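## Task

A full salt mill stands free on the table. It has a cast-iron body and a round wooden head, and at the start a stripe on the body matches a line on the head's top. Turn the head 6 quarter turns (540 degrees) clockwise as seen from above, relative to the body. Only the net turn at the end is judged, and full turns count. The mill must finish upright on the table and stay that way without the robot holding anything in place. At the end, release the mill and move the hands away.

## Robot and tools

Robot: two arms, left_arm and right_arm, facing each other across the table. left_arm's base is on the +y side. The names say nothing about image sides. Each arm carries the same five-finger right hand, so hand numbers and axes mean the same on both; they are not mirror images.

World frame: origin on the table top halfway between the arm bases, z = 0 at the table surface, +z up. Positions are in metres and orientations are quaternions w,x,y,z. Clockwise seen from above is negative rotation about world +z.

Hand point: a spot 0.05 m in front of the palm, where index pad meets thumb tip in a pinch. Its +z runs along the straight fingers, +y points out of the palm, and +x runs across the palm away from the thumb. Straight fingers reach 0.06 to 0.07 m past it. A wrist bracket on the little-finger side sticks out and can strike things. With the thumb turned in front of the palm, the hand can wrap objects 0.035 to 0.08 m across.

execute_actions(actions): a list of actions. Each action is a table of up to 15 rows. Each row lasts one control step (1/30 s), and if there are fewer than 15 rows the last one repeats. Every row is one list of 28 numbers, each in [-1, 1], covering both arms even if one is idle. The order is left_arm dx, dy, dz, rx, ry, rz, then left hand little, ring, middle, index, thumb_bend, thumb_turn, force_limit, speed, then the same 14 for the right arm and hand. dx..rz are an offset, not a pose. They are measured from the hand point's measured pose when the action begins, along the hand point's own axes. For a call's first action, that starting pose is the last one a result reported. Every row counts from that same start, so rows do not add up. 1.0 means 0.6 m, or 180 degrees for rx, ry, rz, which form one rotation vector. Each step the command is clipped to 100 mm and 16 degrees from the measured pose, so large offsets take several actions. An empty list only returns state and images.

Hand numbers are absolute targets, not offsets. Fingers and thumb_bend: +1 straight, -1 fully curled. thumb_turn: +1 beside the palm, -1 in front of it. A pinch is about index -0.22, thumb_bend -0.75, thumb_turn -0.57. force_limit runs from about 0 N at -1 to 10 N at +1 (15 N for the thumb motors); it stops closing motors only. speed runs from near 0 at -1 to full at +1, where a full travel takes 0.6 s. Close at -0.9 or slower for a gentle grip. No value means no change. To hold a hand as it is, resend the last 8 numbers used; if none have been sent yet, send hand_measured plus hand_force_limit and hand_speed.

move(target, speed, stop_force, blocking): target is one 28-number row as above. Its pose offsets count from the pose in the latest result that shows one. Both hand points travel in straight lines and arrive together, taking 0.5 to 10 s. speed is in m/s (0.002 to 0.5, default 0.25), and turning is capped at twice that in rad/s. Rotations take the shorter way round. stop_force (9 to 40 N, one value for both arms) ends an arm's path when its wrist sensor feels that much extra push against the motion. Use it only with slow, non-rotating moves, and omit it when pulling away from contact. blocking=false returns after 0.5 s while the move continues; use wait(0) to check on it. The result adds a move: line with each arm's ending (done, off_target, moving, held, fault or contact) and any limits (paced = command clipped, held = steps blocked).

wait(seconds): 0 to 10; lets the scene run while commands are held. stop(): brakes a running move. zoom_image(camera, region): camera is cam_high, cam_left_wrist or cam_right_wrist; region is [x0, y0, x1, y1] in pixels, at most 504 by 504. Images are 672x504 for cam_high and 616x616 for the wrist cameras. show_instructions(): shows the reference pages. finished_scene(scene): scene 1 or 2; ends the scene for good and reports success.

Results: per arm, the hand point position, quaternion and velocities; Hand target lines (where the controller is now driving); pose unreachable lines; hand_measured, hand_stopped_by (moving, target, force, stalled, fault) and hand_load_n, six values each in motor order. A lost grip shows as loads near 0. Wrist force and torque are given in the end effector's axes. They have an offset up to about 4 N, and each axis saturates near 50 N.

Avoid: pressing stiffly into the mill or table, because a small overshoot can trip a fault. Faults come from joint torque (wrist joints 25.2 N m, others 135 N m) or from 150 N of outside force, and they stop the arm for 10 s. Do not let the arms collide or press on each other. Do not tip the mill, knock it over or push it off the table. Hold the body steady while the other hand turns the head. Regrip in steps, because one wrist turn is limited. Avoid long heavy holds: motors warn at 70 °C and brake at 85 °C. Finish with both hands open and clear of the mill, and the mill upright.

Each tool is called by a JSON object that holds its "fn" and its "kwargs", one argument or row to a line.

Reference images:

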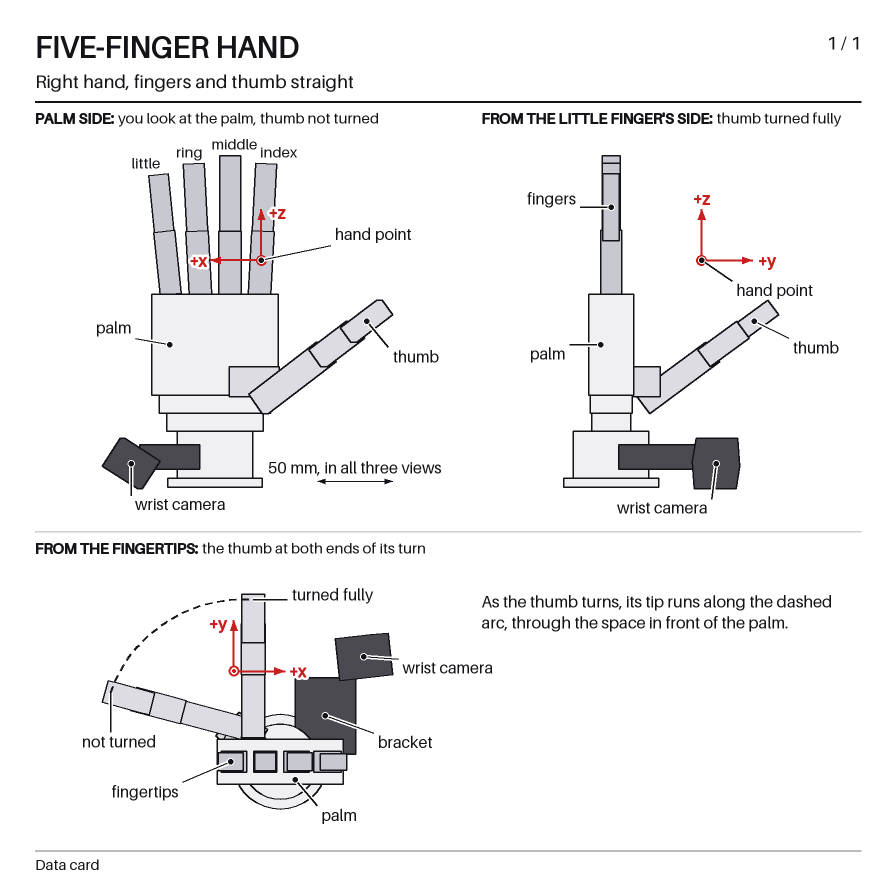

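## Session

I'll start by looking at the current state.

{"fn": "execute_actions", "kwargs": {
  "actions": []
}}

Scene clock: 0.00 s.
left_arm: end_effector_position=(+0.2972, +0.4762, +0.4762) hand_measured=(+1.000, +1.000, +1.000, +1.000, +1.000, +1.000) hand_load_n=(+0.0, +0.0, +0.0, +0.0, +0.0, +0.0) hand_stopped_by=(target, target, target, target, target, target) hand_force_limit=0.00 hand_speed=-0.80 end_effector_quat_wxyz=(-0.019, +0.279, +0.960, +0.008) end_effector_velocity=(-0.000, +0.000, +0.000) end_effector_angular_velocity=(-0.001, -0.000, -0.000) | right_arm: end_effector_position=(+0.0624, -0.2997, +0.4902) hand_measured=(+1.000, +1.000, +1.000, +1.000, +1.000, +1.000) hand_load_n=(+0.0, +0.0, +0.0, +0.0, +0.0, +0.0) hand_stopped_by=(target, target, target, target, target, target) hand_force_limit=0.00 hand_speed=-0.80 end_effector_quat_wxyz=(+0.007, -0.350, +0.937, -0.003) end_effector_velocity=(+0.001, -0.000, +0.000) end_effector_angular_velocity=(+0.001, -0.003, -0.002)
Joint positions: left_arm=[ 0.543 -1.693  1.331  1.973  1.578 -1.862] | right_arm=[-1.19  -1.745  1.322  1.98   1.577 -1.883]
Joint velocities: left_arm=[-0.    -0.001 -0.     0.     0.     0.   ] | right_arm=[-0.001 -0.    -0.002 -0.002  0.001  0.001]
Motor temperatures (°C, as the motors report them): left_arm=[27 28 30 36 34 38] | right_arm=[27 30 28 34 38 32]
Wrist force (N, on the end effector, along its own x y z axes, offset not removed): no reading
Wrist torque (N m, same axes, about the end effector's origin, offset not removed): no reading
Hand target (left_arm): +0.297, +0.476, +0.476; -0.019, +0.279, +0.960, +0.008
Hand target (right_arm): +0.062, -0.300, +0.490; +0.007, -0.350, +0.937, -0.003

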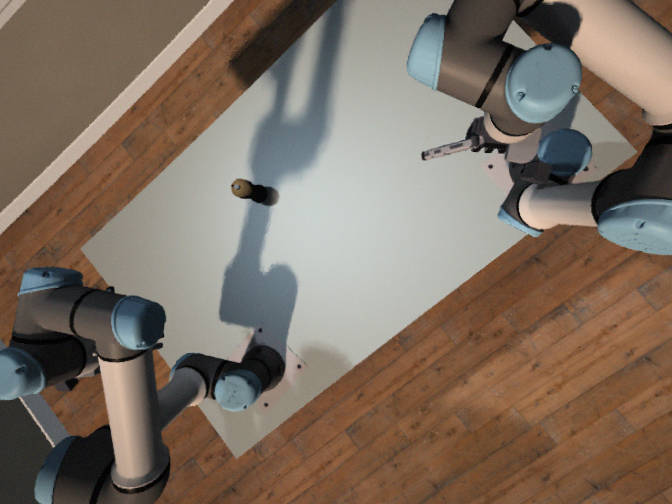

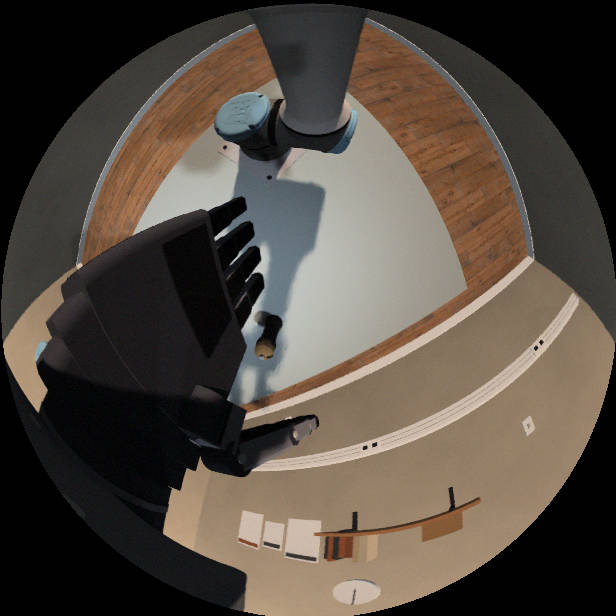

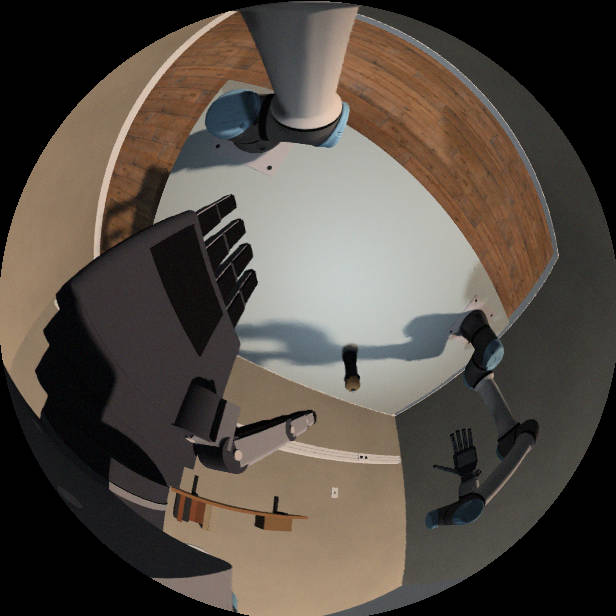

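{"fn": "zoom_image", "kwargs": {
  "camera": "cam_high",
  "region": [200, 150, 320, 240]
}}

{"fn": "zoom_image", "kwargs": {
  "camera": "cam_right_wrist",
  "region": [300, 320, 400, 420]
}}

{"fn": "zoom_image", "kwargs": {
  "camera": "cam_left_wrist",
  "region": [220, 290, 320, 390]
}}

Region (200, 150, 320, 240) of cam_high's 672x504 image, scaled by 4.200, with more detail than that image has; it fills the top 378 rows of this view, and the rest is white.

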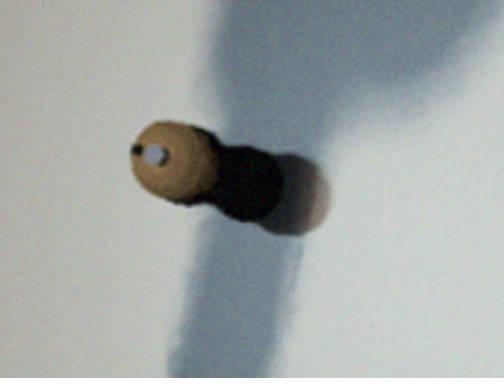

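Region (300, 320, 400, 420) of cam_right_wrist's 616x616 image, scaled by 5.040, with more detail than that image has.

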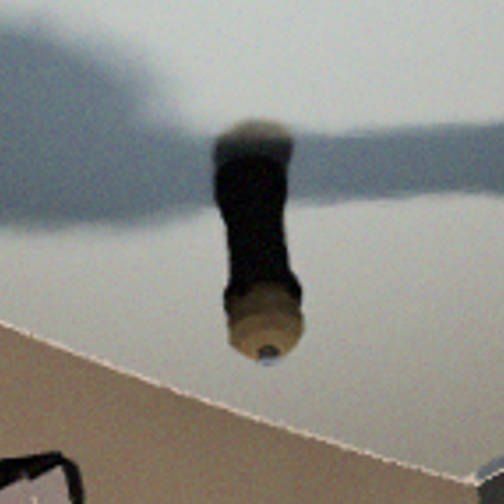

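Region (220, 290, 320, 390) of cam_left_wrist's 616x616 image, scaled by 5.040, with more detail than that image has.

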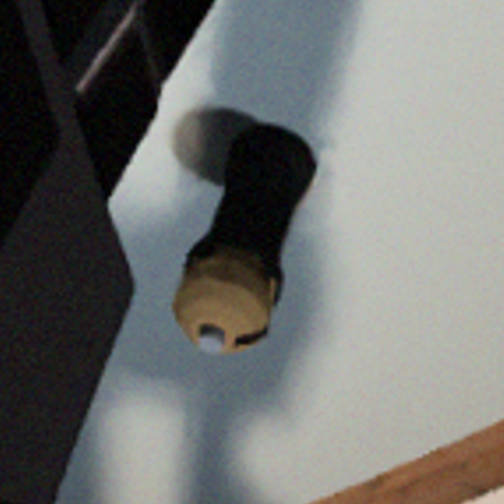

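{"fn": "move", "kwargs": {
  "target": [0,0,0,0,0,0, 1,1,1,1,1,-1,0,1, -0.643,-0.1175,0.317,0,0,0.811, 1,1,1,1,1,-1,0,1],
  "speed": 0.4
}}

Scene clock: 123.90 s.
left_arm: end_effector_position=(+0.2972, +0.4762, +0.4762) hand_measured=(+1.000, +1.000, +1.000, +1.000, +1.000, -1.000) hand_load_n=(+0.0, +0.0, +0.0, +0.0, +0.0, +0.0) hand_stopped_by=(target, target, target, target, target, target) hand_force_limit=0.00 hand_speed=1.00 end_effector_quat_wxyz=(-0.019, +0.279, +0.960, +0.008) end_effector_velocity=(-0.000, +0.000, +0.000) end_effector_angular_velocity=(-0.000, -0.000, +0.001) | right_arm: end_effector_position=(+0.4019, -0.1005, +0.3052) hand_measured=(+1.000, +1.000, +1.000, +1.000, +1.000, -1.000) hand_load_n=(+0.0, +0.0, +0.0, +0.0, +0.0, +0.0) hand_stopped_by=(target, target, target, target, target, target) hand_force_limit=0.00 hand_speed=1.00 end_effector_quat_wxyz=(+0.003, +0.789, +0.613, +0.023) end_effector_velocity=(+0.001, +0.001, +0.001) end_effector_angular_velocity=(+0.008, -0.005, -0.001)
Joint positions: left_arm=[ 0.543 -1.693  1.331  1.973  1.578 -1.862] | right_arm=[-0.892 -0.526  0.04   2.011  1.579  0.951]
Joint velocities: left_arm=[ 0.001 -0.    -0.     0.    -0.    -0.   ] | right_arm=[-0.002  0.022 -0.051  0.02  -0.003  0.   ]
Motor temperatures (°C, as the motors report them): left_arm=[27 28 30 36 34 38] | right_arm=[27 30 28 34 38 32]
Wrist force (N, on the end effector, along its own x y z axes, offset not removed): left_arm=[0.0 1.9 0.0] | right_arm=[-2.0 0.3 -0.5]
Wrist torque (N m, same axes, about the end effector's origin, offset not removed): left_arm=[0.21 0.13 0.00] | right_arm=[-0.15 0.27 0.07]
Hand target (left_arm): +0.297, +0.476, +0.476; -0.019, +0.279, +0.960, +0.008
Hand target (right_arm): +0.402, -0.100, +0.305; +0.003, +0.789, +0.614, +0.023
Off the commanded pose (left_arm): 0.000 m, 0 deg.
Off the commanded pose (right_arm): 0.001 m, 2 deg.
elbow stopped short (right arm): the move would have taken joint 3 (elbow) straighter than the controller allows; a more bent joint 3 avoids this.
move: done
camera_calibration (this result's frames):
cam_left_wrist: T_world_to_cam=[[0.61504, 0.785692, -0.0664357, -0.515672], [0.692738, -0.498181, 0.521469, -0.214586], [0.376617, -0.366747, -0.85068, 0.596686], [0, 0, 0, 1]] pos_world=[0.241089, 0.517089, 0.58523]
cam_right_wrist: T_world_to_cam=[[0.933352, -0.358897, -0.00690927, -0.405046], [-0.297159, -0.783307, 0.54601, -0.131091], [-0.201374, -0.507566, -0.83775, 0.415637], [0, 0, 0, 1]] pos_world=[0.422793, -0.0370913, 0.416978]

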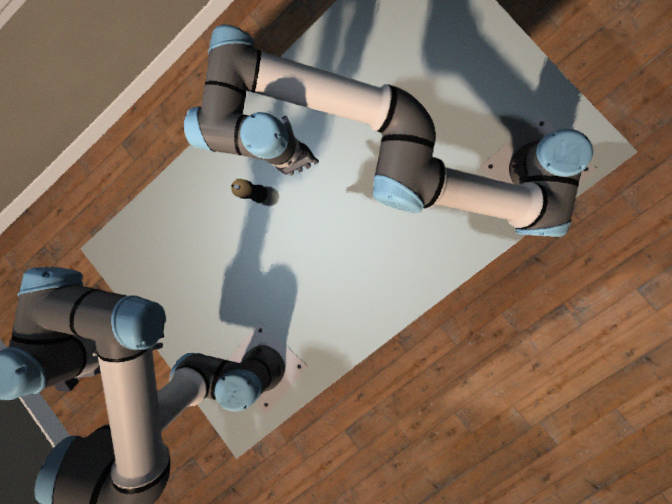

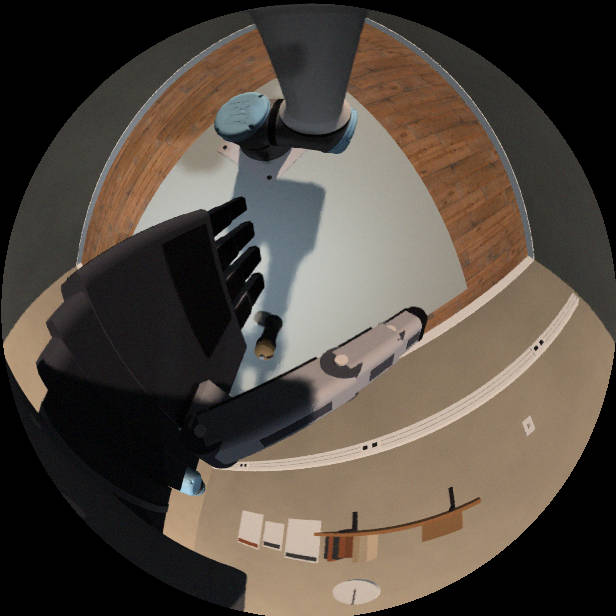

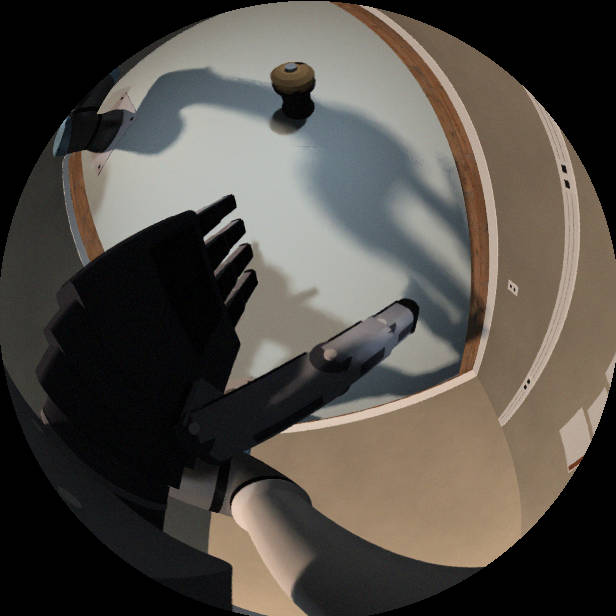

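{"fn": "move", "kwargs": {
  "target": [0,0,0,0,0,0, 1,1,1,1,1,-1,0,1, 0.1665,0.009,0.3473,0.0049,0.4888,0.0109, 1,1,1,1,1,-1,0,1],
  "speed": 0.3
}}

Scene clock: 142.87 s.
left_arm: end_effector_position=(+0.2972, +0.4762, +0.4762) hand_measured=(+1.000, +1.000, +1.000, +1.000, +1.000, -1.000) hand_load_n=(+0.0, +0.0, +0.0, +0.0, +0.0, +0.0) hand_stopped_by=(target, target, target, target, target, target) hand_force_limit=0.00 hand_speed=1.00 end_effector_quat_wxyz=(-0.019, +0.279, +0.960, +0.008) end_effector_velocity=(+0.000, +0.000, -0.000) end_effector_angular_velocity=(+0.000, +0.000, +0.000) | right_arm: end_effector_position=(+0.4402, +0.0004, +0.1003) hand_measured=(+1.000, +1.000, +1.000, +1.000, +1.000, -1.000) hand_load_n=(+0.0, +0.0, +0.0, +0.0, +0.0, +0.0) hand_stopped_by=(target, target, target, target, target, target) hand_force_limit=0.00 hand_speed=1.00 end_effector_quat_wxyz=(-0.430, +0.562, +0.431, +0.560) end_effector_velocity=(+0.000, +0.001, -0.000) end_effector_angular_velocity=(+0.011, -0.005, -0.003)
Joint positions: left_arm=[ 0.543 -1.693  1.331  1.973  1.578 -1.862] | right_arm=[-1.119 -1.036  1.893 -0.854  0.737  1.569]
Joint velocities: left_arm=[ 0.    -0.     0.001 -0.    -0.     0.   ] | right_arm=[ 0.002  0.004  0.006 -0.027  0.005  0.011]
Motor temperatures (°C, as the motors report them): left_arm=[27 28 30 36 34 38] | right_arm=[27 30 28 34 38 32]
Wrist force (N, on the end effector, along its own x y z axes, offset not removed): left_arm=[0.2 0.5 -0.2] | right_arm=[0.7 -1.1 1.2]
Wrist torque (N m, same axes, about the end effector's origin, offset not removed): left_arm=[-0.03 0.07 -0.07] | right_arm=[-0.57 -0.14 0.02]
Hand target (left_arm): +0.297, +0.476, +0.476; -0.019, +0.279, +0.960, +0.008
Hand target (right_arm): +0.440, +0.000, +0.100; -0.430, +0.562, +0.430, +0.561
Off the commanded pose (left_arm): 0.000 m, 0 deg.
Off the commanded pose (right_arm): 0.001 m, 0 deg.
move: done
camera_calibration (this result's frames):
cam_left_wrist: T_world_to_cam=[[0.61504, 0.785692, -0.0664357, -0.515672], [0.692738, -0.498181, 0.521469, -0.214586], [0.376617, -0.366747, -0.85068, 0.596686], [0, 0, 0, 1]] pos_world=[0.241089, 0.517089, 0.58523]
cam_right_wrist: T_world_to_cam=[[0.967695, -0.222509, -0.118557, -0.410005], [-0.223295, -0.538028, -0.812813, 0.174889], [0.117071, 0.813029, -0.570332, 0.135349], [0, 0, 0, 1]] pos_world=[0.419966, -0.107177, 0.170737]

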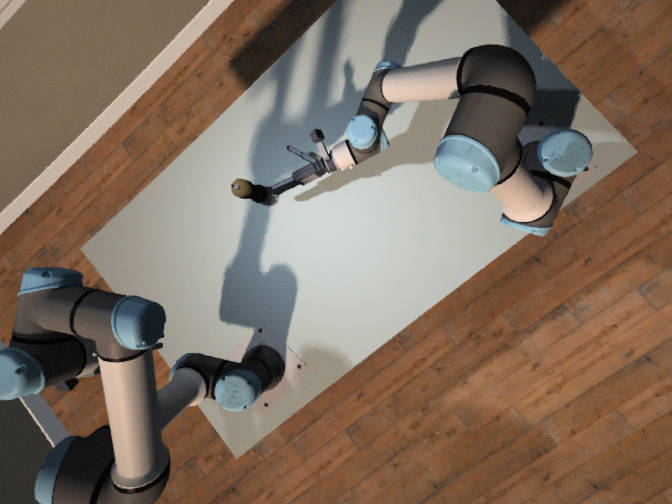

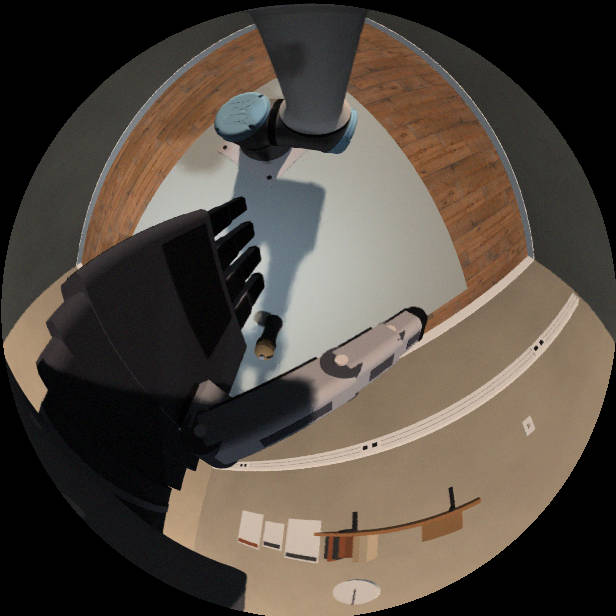

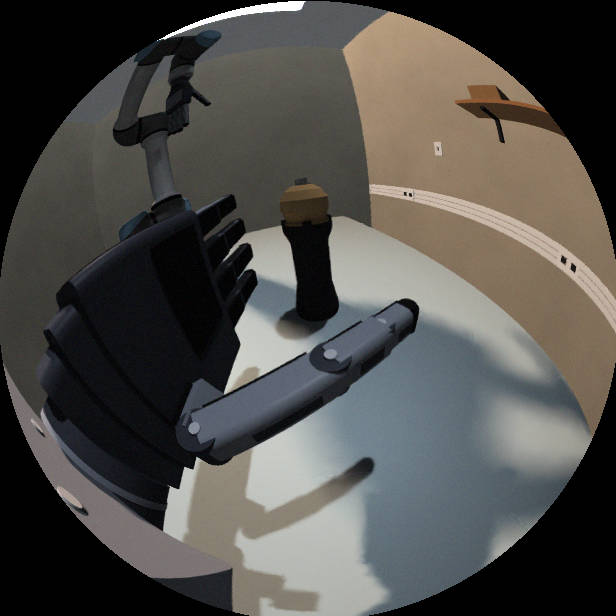

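{"fn": "zoom_image", "kwargs": {
  "camera": "cam_right_wrist",
  "region": [220, 160, 400, 340]
}}

Region (220, 160, 400, 340) of cam_right_wrist's 616x616 image, scaled by 2.800, with more detail than that image has.

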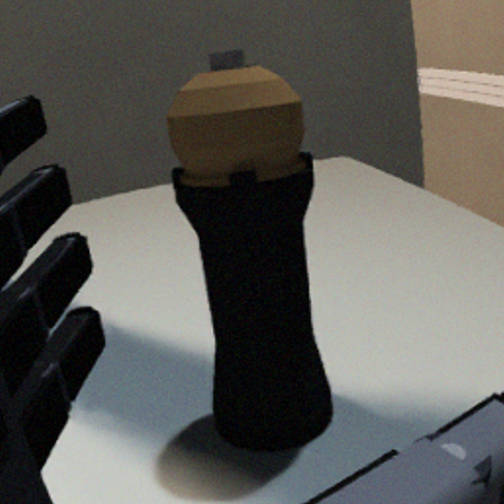

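{"fn": "move", "kwargs": {
  "target": [-0.5385,-0.3217,0.32,0.2528,-0.2122,-0.4076, 1,1,1,1,1,-0.8,0,1, -0.1133,0,0,0,0,0, 1,1,1,1,1,-1,0,1],
  "speed": 0.3
}}

Scene clock: 264.23 s.
left_arm: end_effector_position=(+0.4611, +0.1458, +0.2708) hand_measured=(+1.000, +1.000, +1.000, +1.000, +1.000, -0.800) hand_load_n=(+0.0, +0.0, +0.0, +0.0, +0.0, +0.0) hand_stopped_by=(target, target, target, target, target, target) hand_force_limit=0.00 hand_speed=1.00 end_effector_quat_wxyz=(-0.179, +0.362, -0.820, +0.406) end_effector_velocity=(+0.001, -0.002, -0.000) end_effector_angular_velocity=(-0.004, -0.003, +0.006) | right_arm: end_effector_position=(+0.4402, +0.0003, +0.0323) hand_measured=(+1.000, +1.000, +1.000, +1.000, +1.000, -1.000) hand_load_n=(+0.0, +0.0, +0.0, +0.0, +0.0, +0.0) hand_stopped_by=(target, target, target, target, target, target) hand_force_limit=0.00 hand_speed=1.00 end_effector_quat_wxyz=(-0.430, +0.562, +0.431, +0.560) end_effector_velocity=(+0.000, -0.000, -0.001) end_effector_angular_velocity=(+0.000, -0.000, +0.000)
Joint positions: left_arm=[ 0.353 -1.405  1.49   0.59   1.329 -3.332] | right_arm=[-1.119 -0.9    1.909 -1.005  0.737  1.569]
Joint velocities: left_arm=[-0.002  0.002 -0.001 -0.005 -0.007 -0.005] | right_arm=[-0.001  0.001  0.    -0.002 -0.001 -0.   ]
Motor temperatures (°C, as the motors report them): left_arm=[27 28 30 36 34 38] | right_arm=[27 30 28 34 38 32]
Wrist force (N, on the end effector, along its own x y z axes, offset not removed): left_arm=[0.3 3.0 -0.6] | right_arm=[-3.0 0.5 1.5]
Wrist torque (N m, same axes, about the end effector's origin, offset not removed): left_arm=[0.47 0.10 0.01] | right_arm=[-0.32 0.26 0.02]
Hand target (left_arm): +0.461, +0.146, +0.271; +0.179, -0.362, +0.820, -0.406
Hand target (right_arm): +0.440, +0.000, +0.032; -0.430, +0.562, +0.431, +0.560
Off the commanded pose (left_arm): 0.001 m, 0 deg.
Off the commanded pose (right_arm): 0.000 m, 0 deg.
move: done
camera_calibration (this result's frames):
cam_left_wrist: T_world_to_cam=[[-0.337968, 0.444536, -0.829557, 0.325363], [0.254263, 0.891773, 0.374287, -0.346252], [0.906161, -0.084429, -0.41442, -0.164419], [0, 0, 0, 1]] pos_world=[0.346992, 0.15026, 0.331366]
cam_right_wrist: T_world_to_cam=[[0.967699, -0.222516, -0.118515, -0.418123], [-0.223267, -0.538054, -0.812804, 0.119587], [0.117094, 0.813009, -0.570355, 0.0966704], [0, 0, 0, 1]] pos_world=[0.419997, -0.107289, 0.102783]

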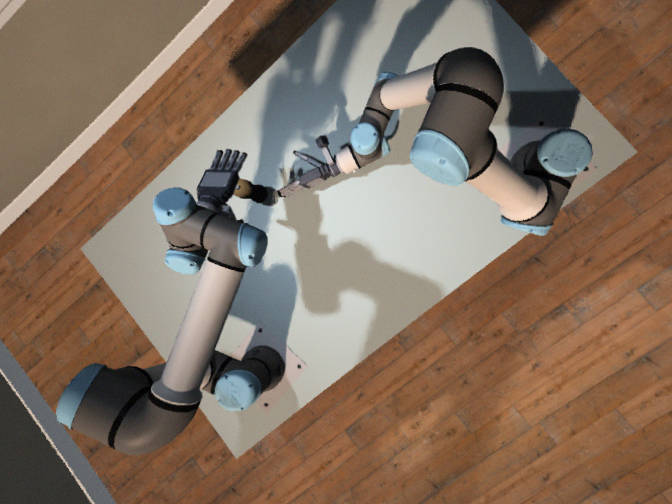

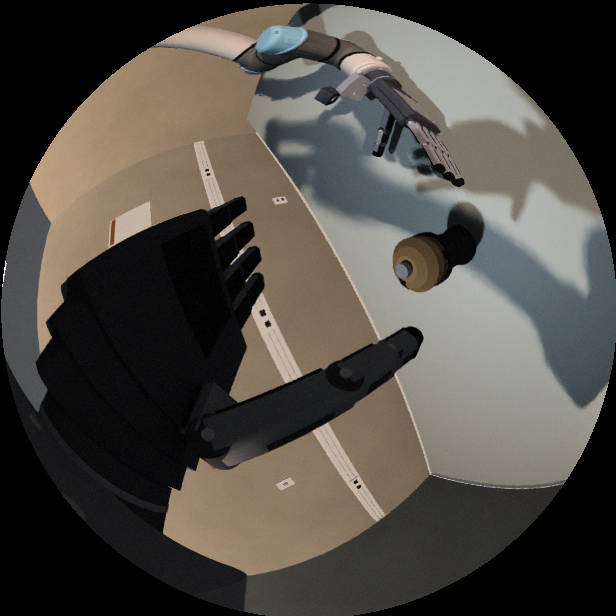

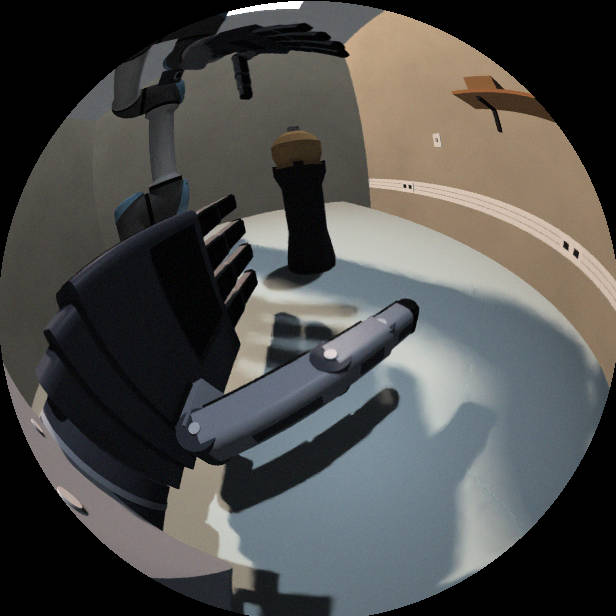

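{"fn": "zoom_image", "kwargs": {
  "camera": "cam_left_wrist",
  "region": [340, 120, 520, 300]
}}

{"fn": "zoom_image", "kwargs": {
  "camera": "cam_right_wrist",
  "region": [200, 110, 400, 310]
}}

Region (340, 120, 520, 300) of cam_left_wrist's 616x616 image, scaled by 2.800, with more detail than that image has.

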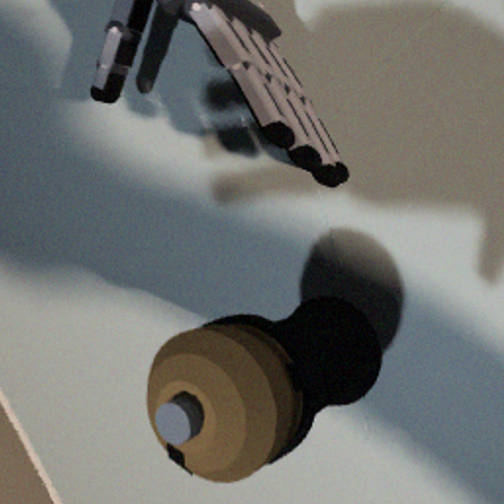

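Region (200, 110, 400, 310) of cam_right_wrist's 616x616 image, scaled by 2.520, with more detail than that image has.

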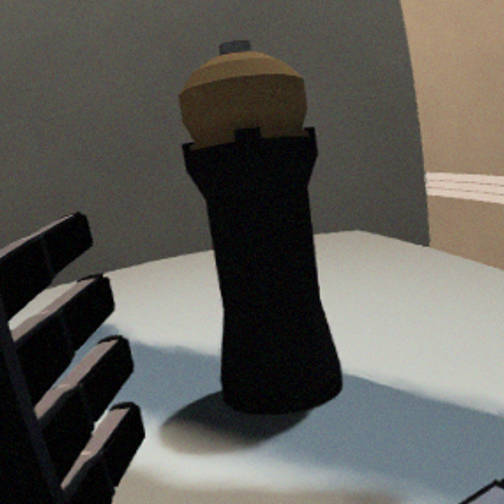

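{"fn": "move", "kwargs": {
  "target": [-0.0015,0.0415,0.0557,0,-0.318,-0.243, 0.6,0.6,0.6,0.6,1,-0.8,0,1, 0,0,0.268,0,0,0, 1,1,1,1,1,-1,0,1],
  "speed": 0.3
}}

Scene clock: 298.33 s.
left_arm: end_effector_position=(+0.4702, +0.1385, +0.2313) hand_measured=(+0.600, +0.600, +0.600, +0.600, +1.000, -0.800) hand_load_n=(+0.0, +0.0, +0.0, +0.0, +0.0, +0.0) hand_stopped_by=(target, target, target, target, target, target) hand_force_limit=0.00 hand_speed=1.00 end_effector_quat_wxyz=(-0.382, +0.775, -0.451, +0.223) end_effector_velocity=(-0.000, +0.000, -0.000) end_effector_angular_velocity=(+0.003, +0.002, +0.013) | right_arm: end_effector_position=(+0.4818, +0.1555, +0.0320) hand_measured=(+1.000, +1.000, +1.000, +1.000, +1.000, -1.000) hand_load_n=(+0.0, +0.0, +0.0, +0.0, +0.0, +0.0) hand_stopped_by=(target, target, target, target, target, target) hand_force_limit=0.00 hand_speed=1.00 end_effector_quat_wxyz=(-0.430, +0.562, +0.431, +0.560) end_effector_velocity=(+0.000, +0.001, -0.000) end_effector_angular_velocity=(-0.001, -0.001, +0.000)
Joint positions: left_arm=[ 0.216 -0.842  1.007  1.572  0.665 -4.923] | right_arm=[-0.922 -0.678  1.423 -0.742  0.935  1.569]
Joint velocities: left_arm=[ 0.001  0.007 -0.007  0.018  0.003 -0.018] | right_arm=[ 0.001  0.001 -0.002  0.002  0.    -0.001]
Motor temperatures (°C, as the motors report them): left_arm=[27 28 30 36 34 38] | right_arm=[27 30 28 34 38 32]
Wrist force (N, on the end effector, along its own x y z axes, offset not removed): left_arm=[0.4 2.2 -0.9] | right_arm=[-0.5 0.1 1.3]
Wrist torque (N m, same axes, about the end effector's origin, offset not removed): left_arm=[0.30 0.09 -0.05] | right_arm=[-0.41 0.02 0.08]
Hand target (left_arm): +0.470, +0.139, +0.231; -0.383, +0.775, -0.450, +0.222
Hand target (right_arm): +0.482, +0.156, +0.032; -0.430, +0.562, +0.431, +0.560
Off the commanded pose (left_arm): 0.001 m, 0 deg.
Off the commanded pose (right_arm): 0.000 m, 0 deg.
move: done
camera_calibration (this result's frames):
cam_left_wrist: T_world_to_cam=[[-0.529173, -0.184371, -0.828241, 0.4756], [-0.768543, 0.517829, 0.37576, 0.20509], [0.359608, 0.835381, -0.415718, -0.0598134], [0, 0, 0, 1]] pos_world=[0.430805, 0.0314522, 0.291981]
cam_right_wrist: T_world_to_cam=[[0.967732, -0.222565, -0.118152, -0.42381], [-0.22304, -0.538393, -0.812641, 0.212039], [0.117253, 0.812772, -0.570661, -0.0345982], [0, 0, 0, 1]] pos_world=[0.461485, 0.0479557, 0.102494]

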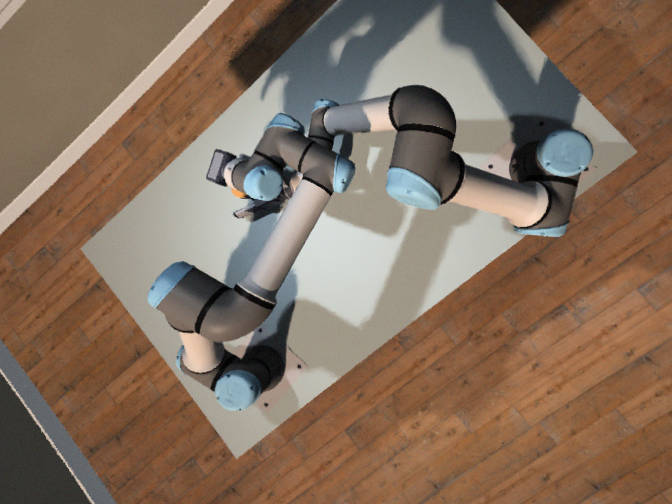

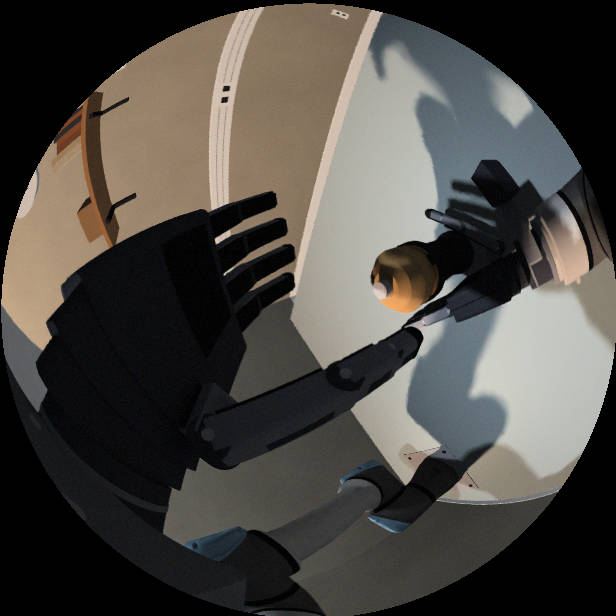

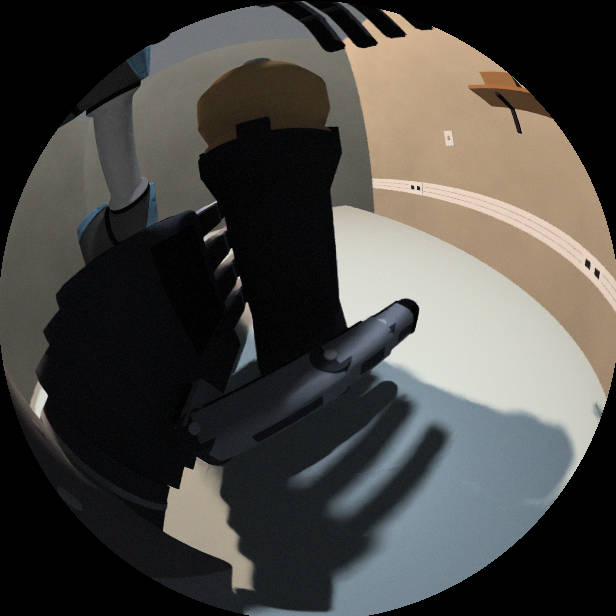

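{"fn": "move", "kwargs": {
  "target": [0,0,0,0,0,0, 0.6,0.6,0.6,0.6,1,-0.8,0,1, 0,0.006,0,0,0,0, -0.8,-0.8,-0.8,-0.8,-0.8,-1,0.8,-0.5],
  "speed": 0.05
}}

Scene clock: 313.63 s.
left_arm: end_effector_position=(+0.4702, +0.1385, +0.2313) hand_measured=(+0.600, +0.600, +0.600, +0.600, +1.000, -0.800) hand_load_n=(+0.0, +0.0, +0.0, +0.0, +0.0, +0.0) hand_stopped_by=(target, target, target, target, target, target) hand_force_limit=0.00 hand_speed=1.00 end_effector_quat_wxyz=(-0.382, +0.775, -0.451, +0.223) end_effector_velocity=(+0.000, -0.000, -0.001) end_effector_angular_velocity=(-0.001, -0.000, +0.000) | right_arm: end_effector_position=(+0.4853, +0.1546, +0.0322) hand_measured=(-0.492, -0.464, -0.458, -0.352, +0.100, -1.000) hand_load_n=(+11.0, +6.5, +7.5, +2.5, +15.0, -2.5) hand_stopped_by=(force, force, force, force, force, target) hand_force_limit=0.80 hand_speed=-0.50 end_effector_quat_wxyz=(-0.430, +0.562, +0.431, +0.560) end_effector_velocity=(+0.001, -0.001, -0.000) end_effector_angular_velocity=(-0.000, +0.001, -0.002)
Joint positions: left_arm=[ 0.216 -0.842  1.007  1.572  0.665 -4.923] | right_arm=[-0.926 -0.675  1.417 -0.739  0.93   1.569]
Joint velocities: left_arm=[ 0.     0.     0.    -0.001  0.     0.   ] | right_arm=[-0.002  0.    -0.     0.     0.     0.   ]
Motor temperatures (°C, as the motors report them): left_arm=[27 28 30 36 34 38] | right_arm=[27 30 28 34 38 32]
Wrist force (N, on the end effector, along its own x y z axes, offset not removed): left_arm=[0.4 2.6 0.4] | right_arm=[27.2 1.6 -1.0]
Wrist torque (N m, same axes, about the end effector's origin, offset not removed): left_arm=[0.30 0.06 0.05] | right_arm=[-0.08 -1.65 0.92]
Hand target (left_arm): +0.470, +0.139, +0.231; -0.382, +0.775, -0.451, +0.223
Hand target (right_arm): +0.485, +0.155, +0.032; -0.430, +0.562, +0.431, +0.560
Off the commanded pose (left_arm): 0.000 m, 0 deg.
Off the commanded pose (right_arm): 0.000 m, 0 deg.
move: done
camera_calibration (this result's frames):
cam_left_wrist: T_world_to_cam=[[-0.529173, -0.184371, -0.828241, 0.4756], [-0.768543, 0.517829, 0.37576, 0.20509], [0.359608, 0.835381, -0.415718, -0.0598135], [0, 0, 0, 1]] pos_world=[0.430805, 0.0314523, 0.291981]
cam_right_wrist: T_world_to_cam=[[0.967766, -0.222526, -0.117946, -0.427444], [-0.222823, -0.538245, -0.812799, 0.21235], [0.117386, 0.812881, -0.570479, -0.0342976], [0, 0, 0, 1]] pos_world=[0.465008, 0.0470583, 0.102616]

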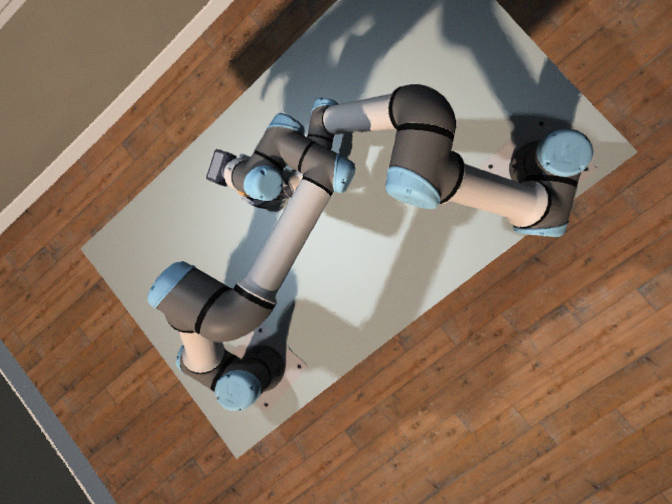

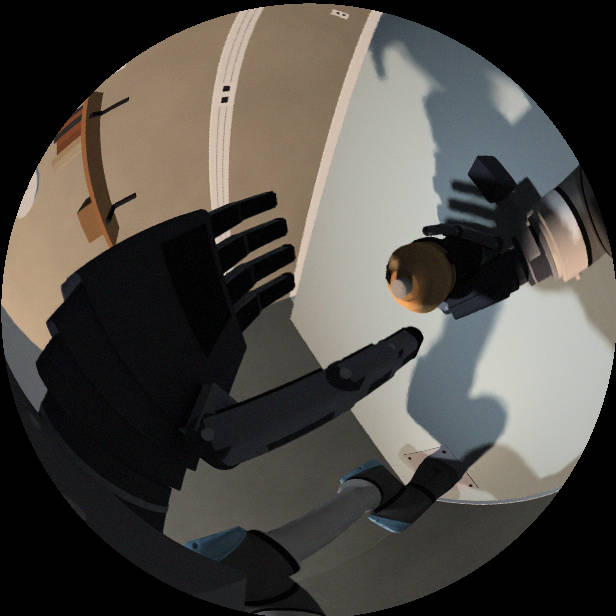

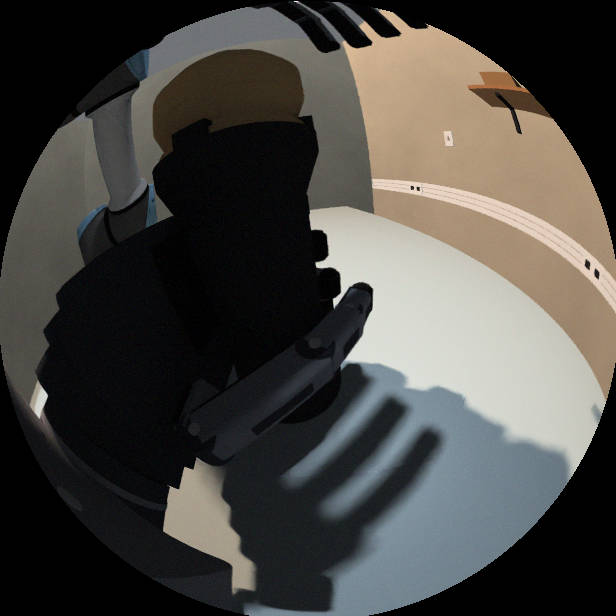

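{"fn": "zoom_image", "kwargs": {
  "camera": "cam_left_wrist",
  "region": [360, 180, 540, 360]
}}

Region (360, 180, 540, 360) of cam_left_wrist's 616x616 image, scaled by 2.800, with more detail than that image has.

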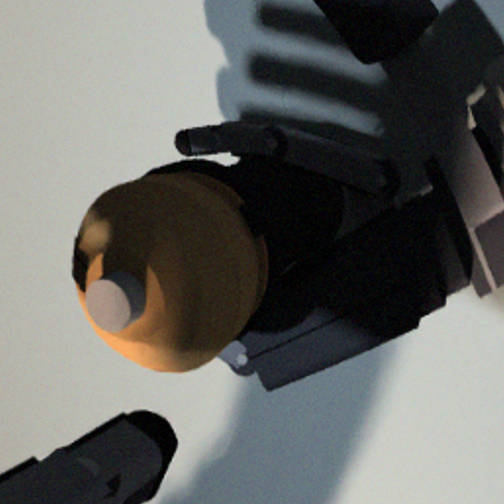

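{"fn": "move", "kwargs": {
  "target": [0.0062,0.1005,0.0503,0,0,0, 0.6,0.6,0.6,0.6,1,-0.8,0,1, 0,0,0,0,0,0, -0.8,-0.8,-0.8,-0.8,-0.8,-1,0.8,-0.5],
  "speed": 0.1
}}

Scene clock: 334.17 s.
left_arm: end_effector_position=(+0.4611, +0.1289, +0.1653) hand_measured=(+0.600, +0.600, +0.600, +0.600, +1.000, -0.800) hand_load_n=(+0.0, +0.0, +0.0, +0.0, +0.0, +0.0) hand_stopped_by=(target, target, target, target, target, target) hand_force_limit=0.00 hand_speed=1.00 end_effector_quat_wxyz=(-0.382, +0.775, -0.451, +0.223) end_effector_velocity=(-0.000, +0.000, -0.001) end_effector_angular_velocity=(-0.001, -0.000, +0.000) | right_arm: end_effector_position=(+0.4853, +0.1546, +0.0321) hand_measured=(-0.492, -0.464, -0.458, -0.352, +0.100, -1.000) hand_load_n=(+11.0, +6.5, +8.0, +2.5, +15.0, -2.5) hand_stopped_by=(force, force, force, force, force, target) hand_force_limit=0.80 hand_speed=-0.50 end_effector_quat_wxyz=(-0.430, +0.562, +0.431, +0.560) end_effector_velocity=(-0.001, -0.001, -0.002) end_effector_angular_velocity=(-0.002, +0.003, -0.001)
Joint positions: left_arm=[ 0.195 -0.792  1.1    1.456  0.669 -4.957] | right_arm=[-0.926 -0.675  1.417 -0.739  0.93   1.569]
Joint velocities: left_arm=[-0.    -0.     0.002 -0.003  0.    -0.001] | right_arm=[0.    0.001 0.002 0.001 0.001 0.   ]
Motor temperatures (°C, as the motors report them): left_arm=[27 28 30 36 34 38] | right_arm=[27 30 28 34 38 32]
Wrist force (N, on the end effector, along its own x y z axes, offset not removed): left_arm=[0.3 1.3 -0.1] | right_arm=[27.2 -0.4 -0.2]
Wrist torque (N m, same axes, about the end effector's origin, offset not removed): left_arm=[0.15 0.12 -0.03] | right_arm=[-0.60 -1.45 0.83]
Hand target (left_arm): +0.461, +0.129, +0.165; -0.382, +0.775, -0.451, +0.223
Hand target (right_arm): +0.485, +0.155, +0.032; -0.430, +0.562, +0.431, +0.560
Off the commanded pose (left_arm): 0.000 m, 0 deg.
Off the commanded pose (right_arm): 0.000 m, 0 deg.
move: done
camera_calibration (this result's frames):
cam_left_wrist: T_world_to_cam=[[-0.529144, -0.184368, -0.82826, 0.414332], [-0.768567, 0.517801, 0.375748, 0.227918], [0.359598, 0.835398, -0.415691, -0.0759026], [0, 0, 0, 1]] pos_world=[0.421706, 0.0217826, 0.225983]
cam_right_wrist: T_world_to_cam=[[0.967753, -0.222547, -0.118012, -0.427429], [-0.222893, -0.538264, -0.812767, 0.212345], [0.117357, 0.812862, -0.570511, -0.0343033], [0, 0, 0, 1]] pos_world=[0.465002, 0.0470581, 0.102575]

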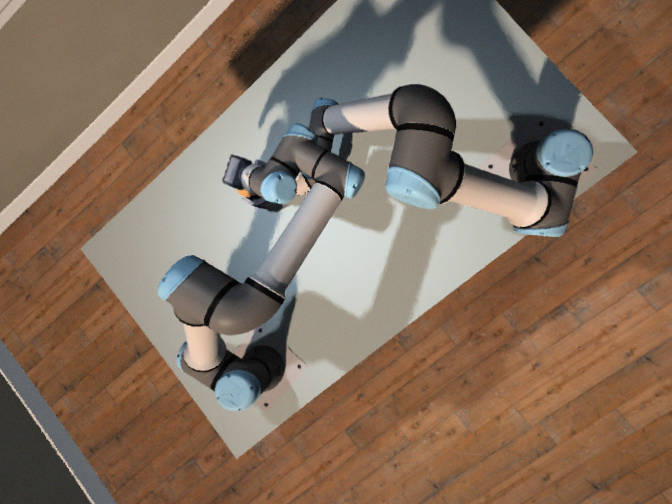

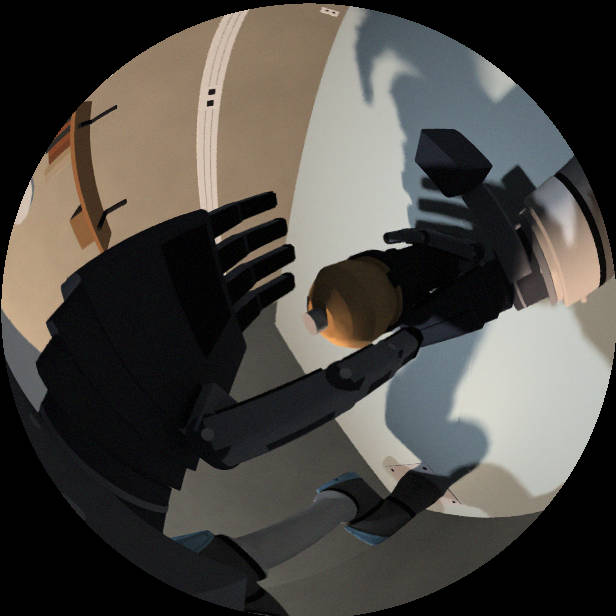

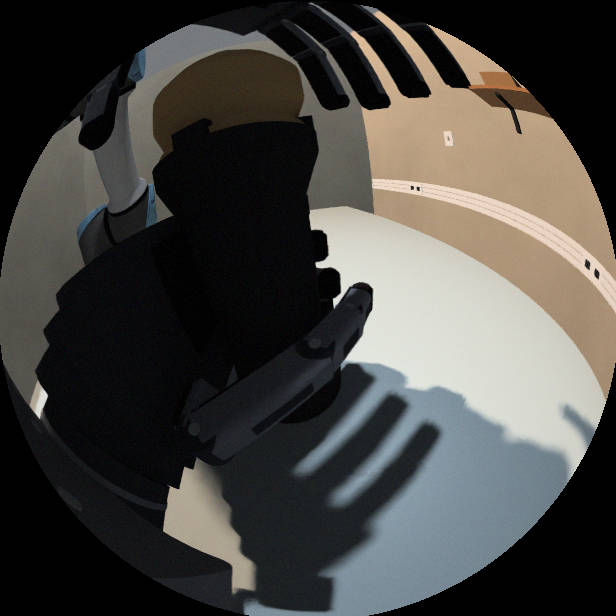

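{"fn": "zoom_image", "kwargs": {
  "camera": "cam_left_wrist",
  "region": [250, 200, 450, 400]
}}

Region (250, 200, 450, 400) of cam_left_wrist's 616x616 image, scaled by 2.520, with more detail than that image has.

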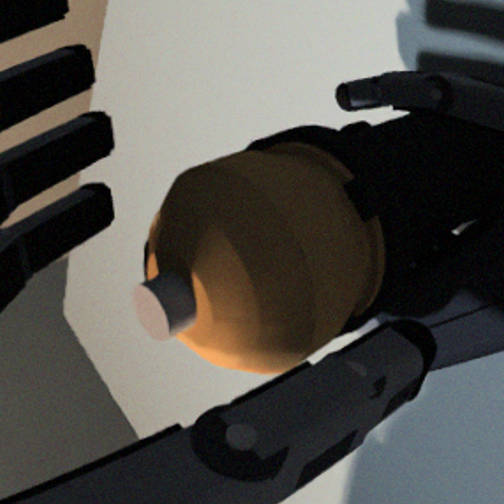

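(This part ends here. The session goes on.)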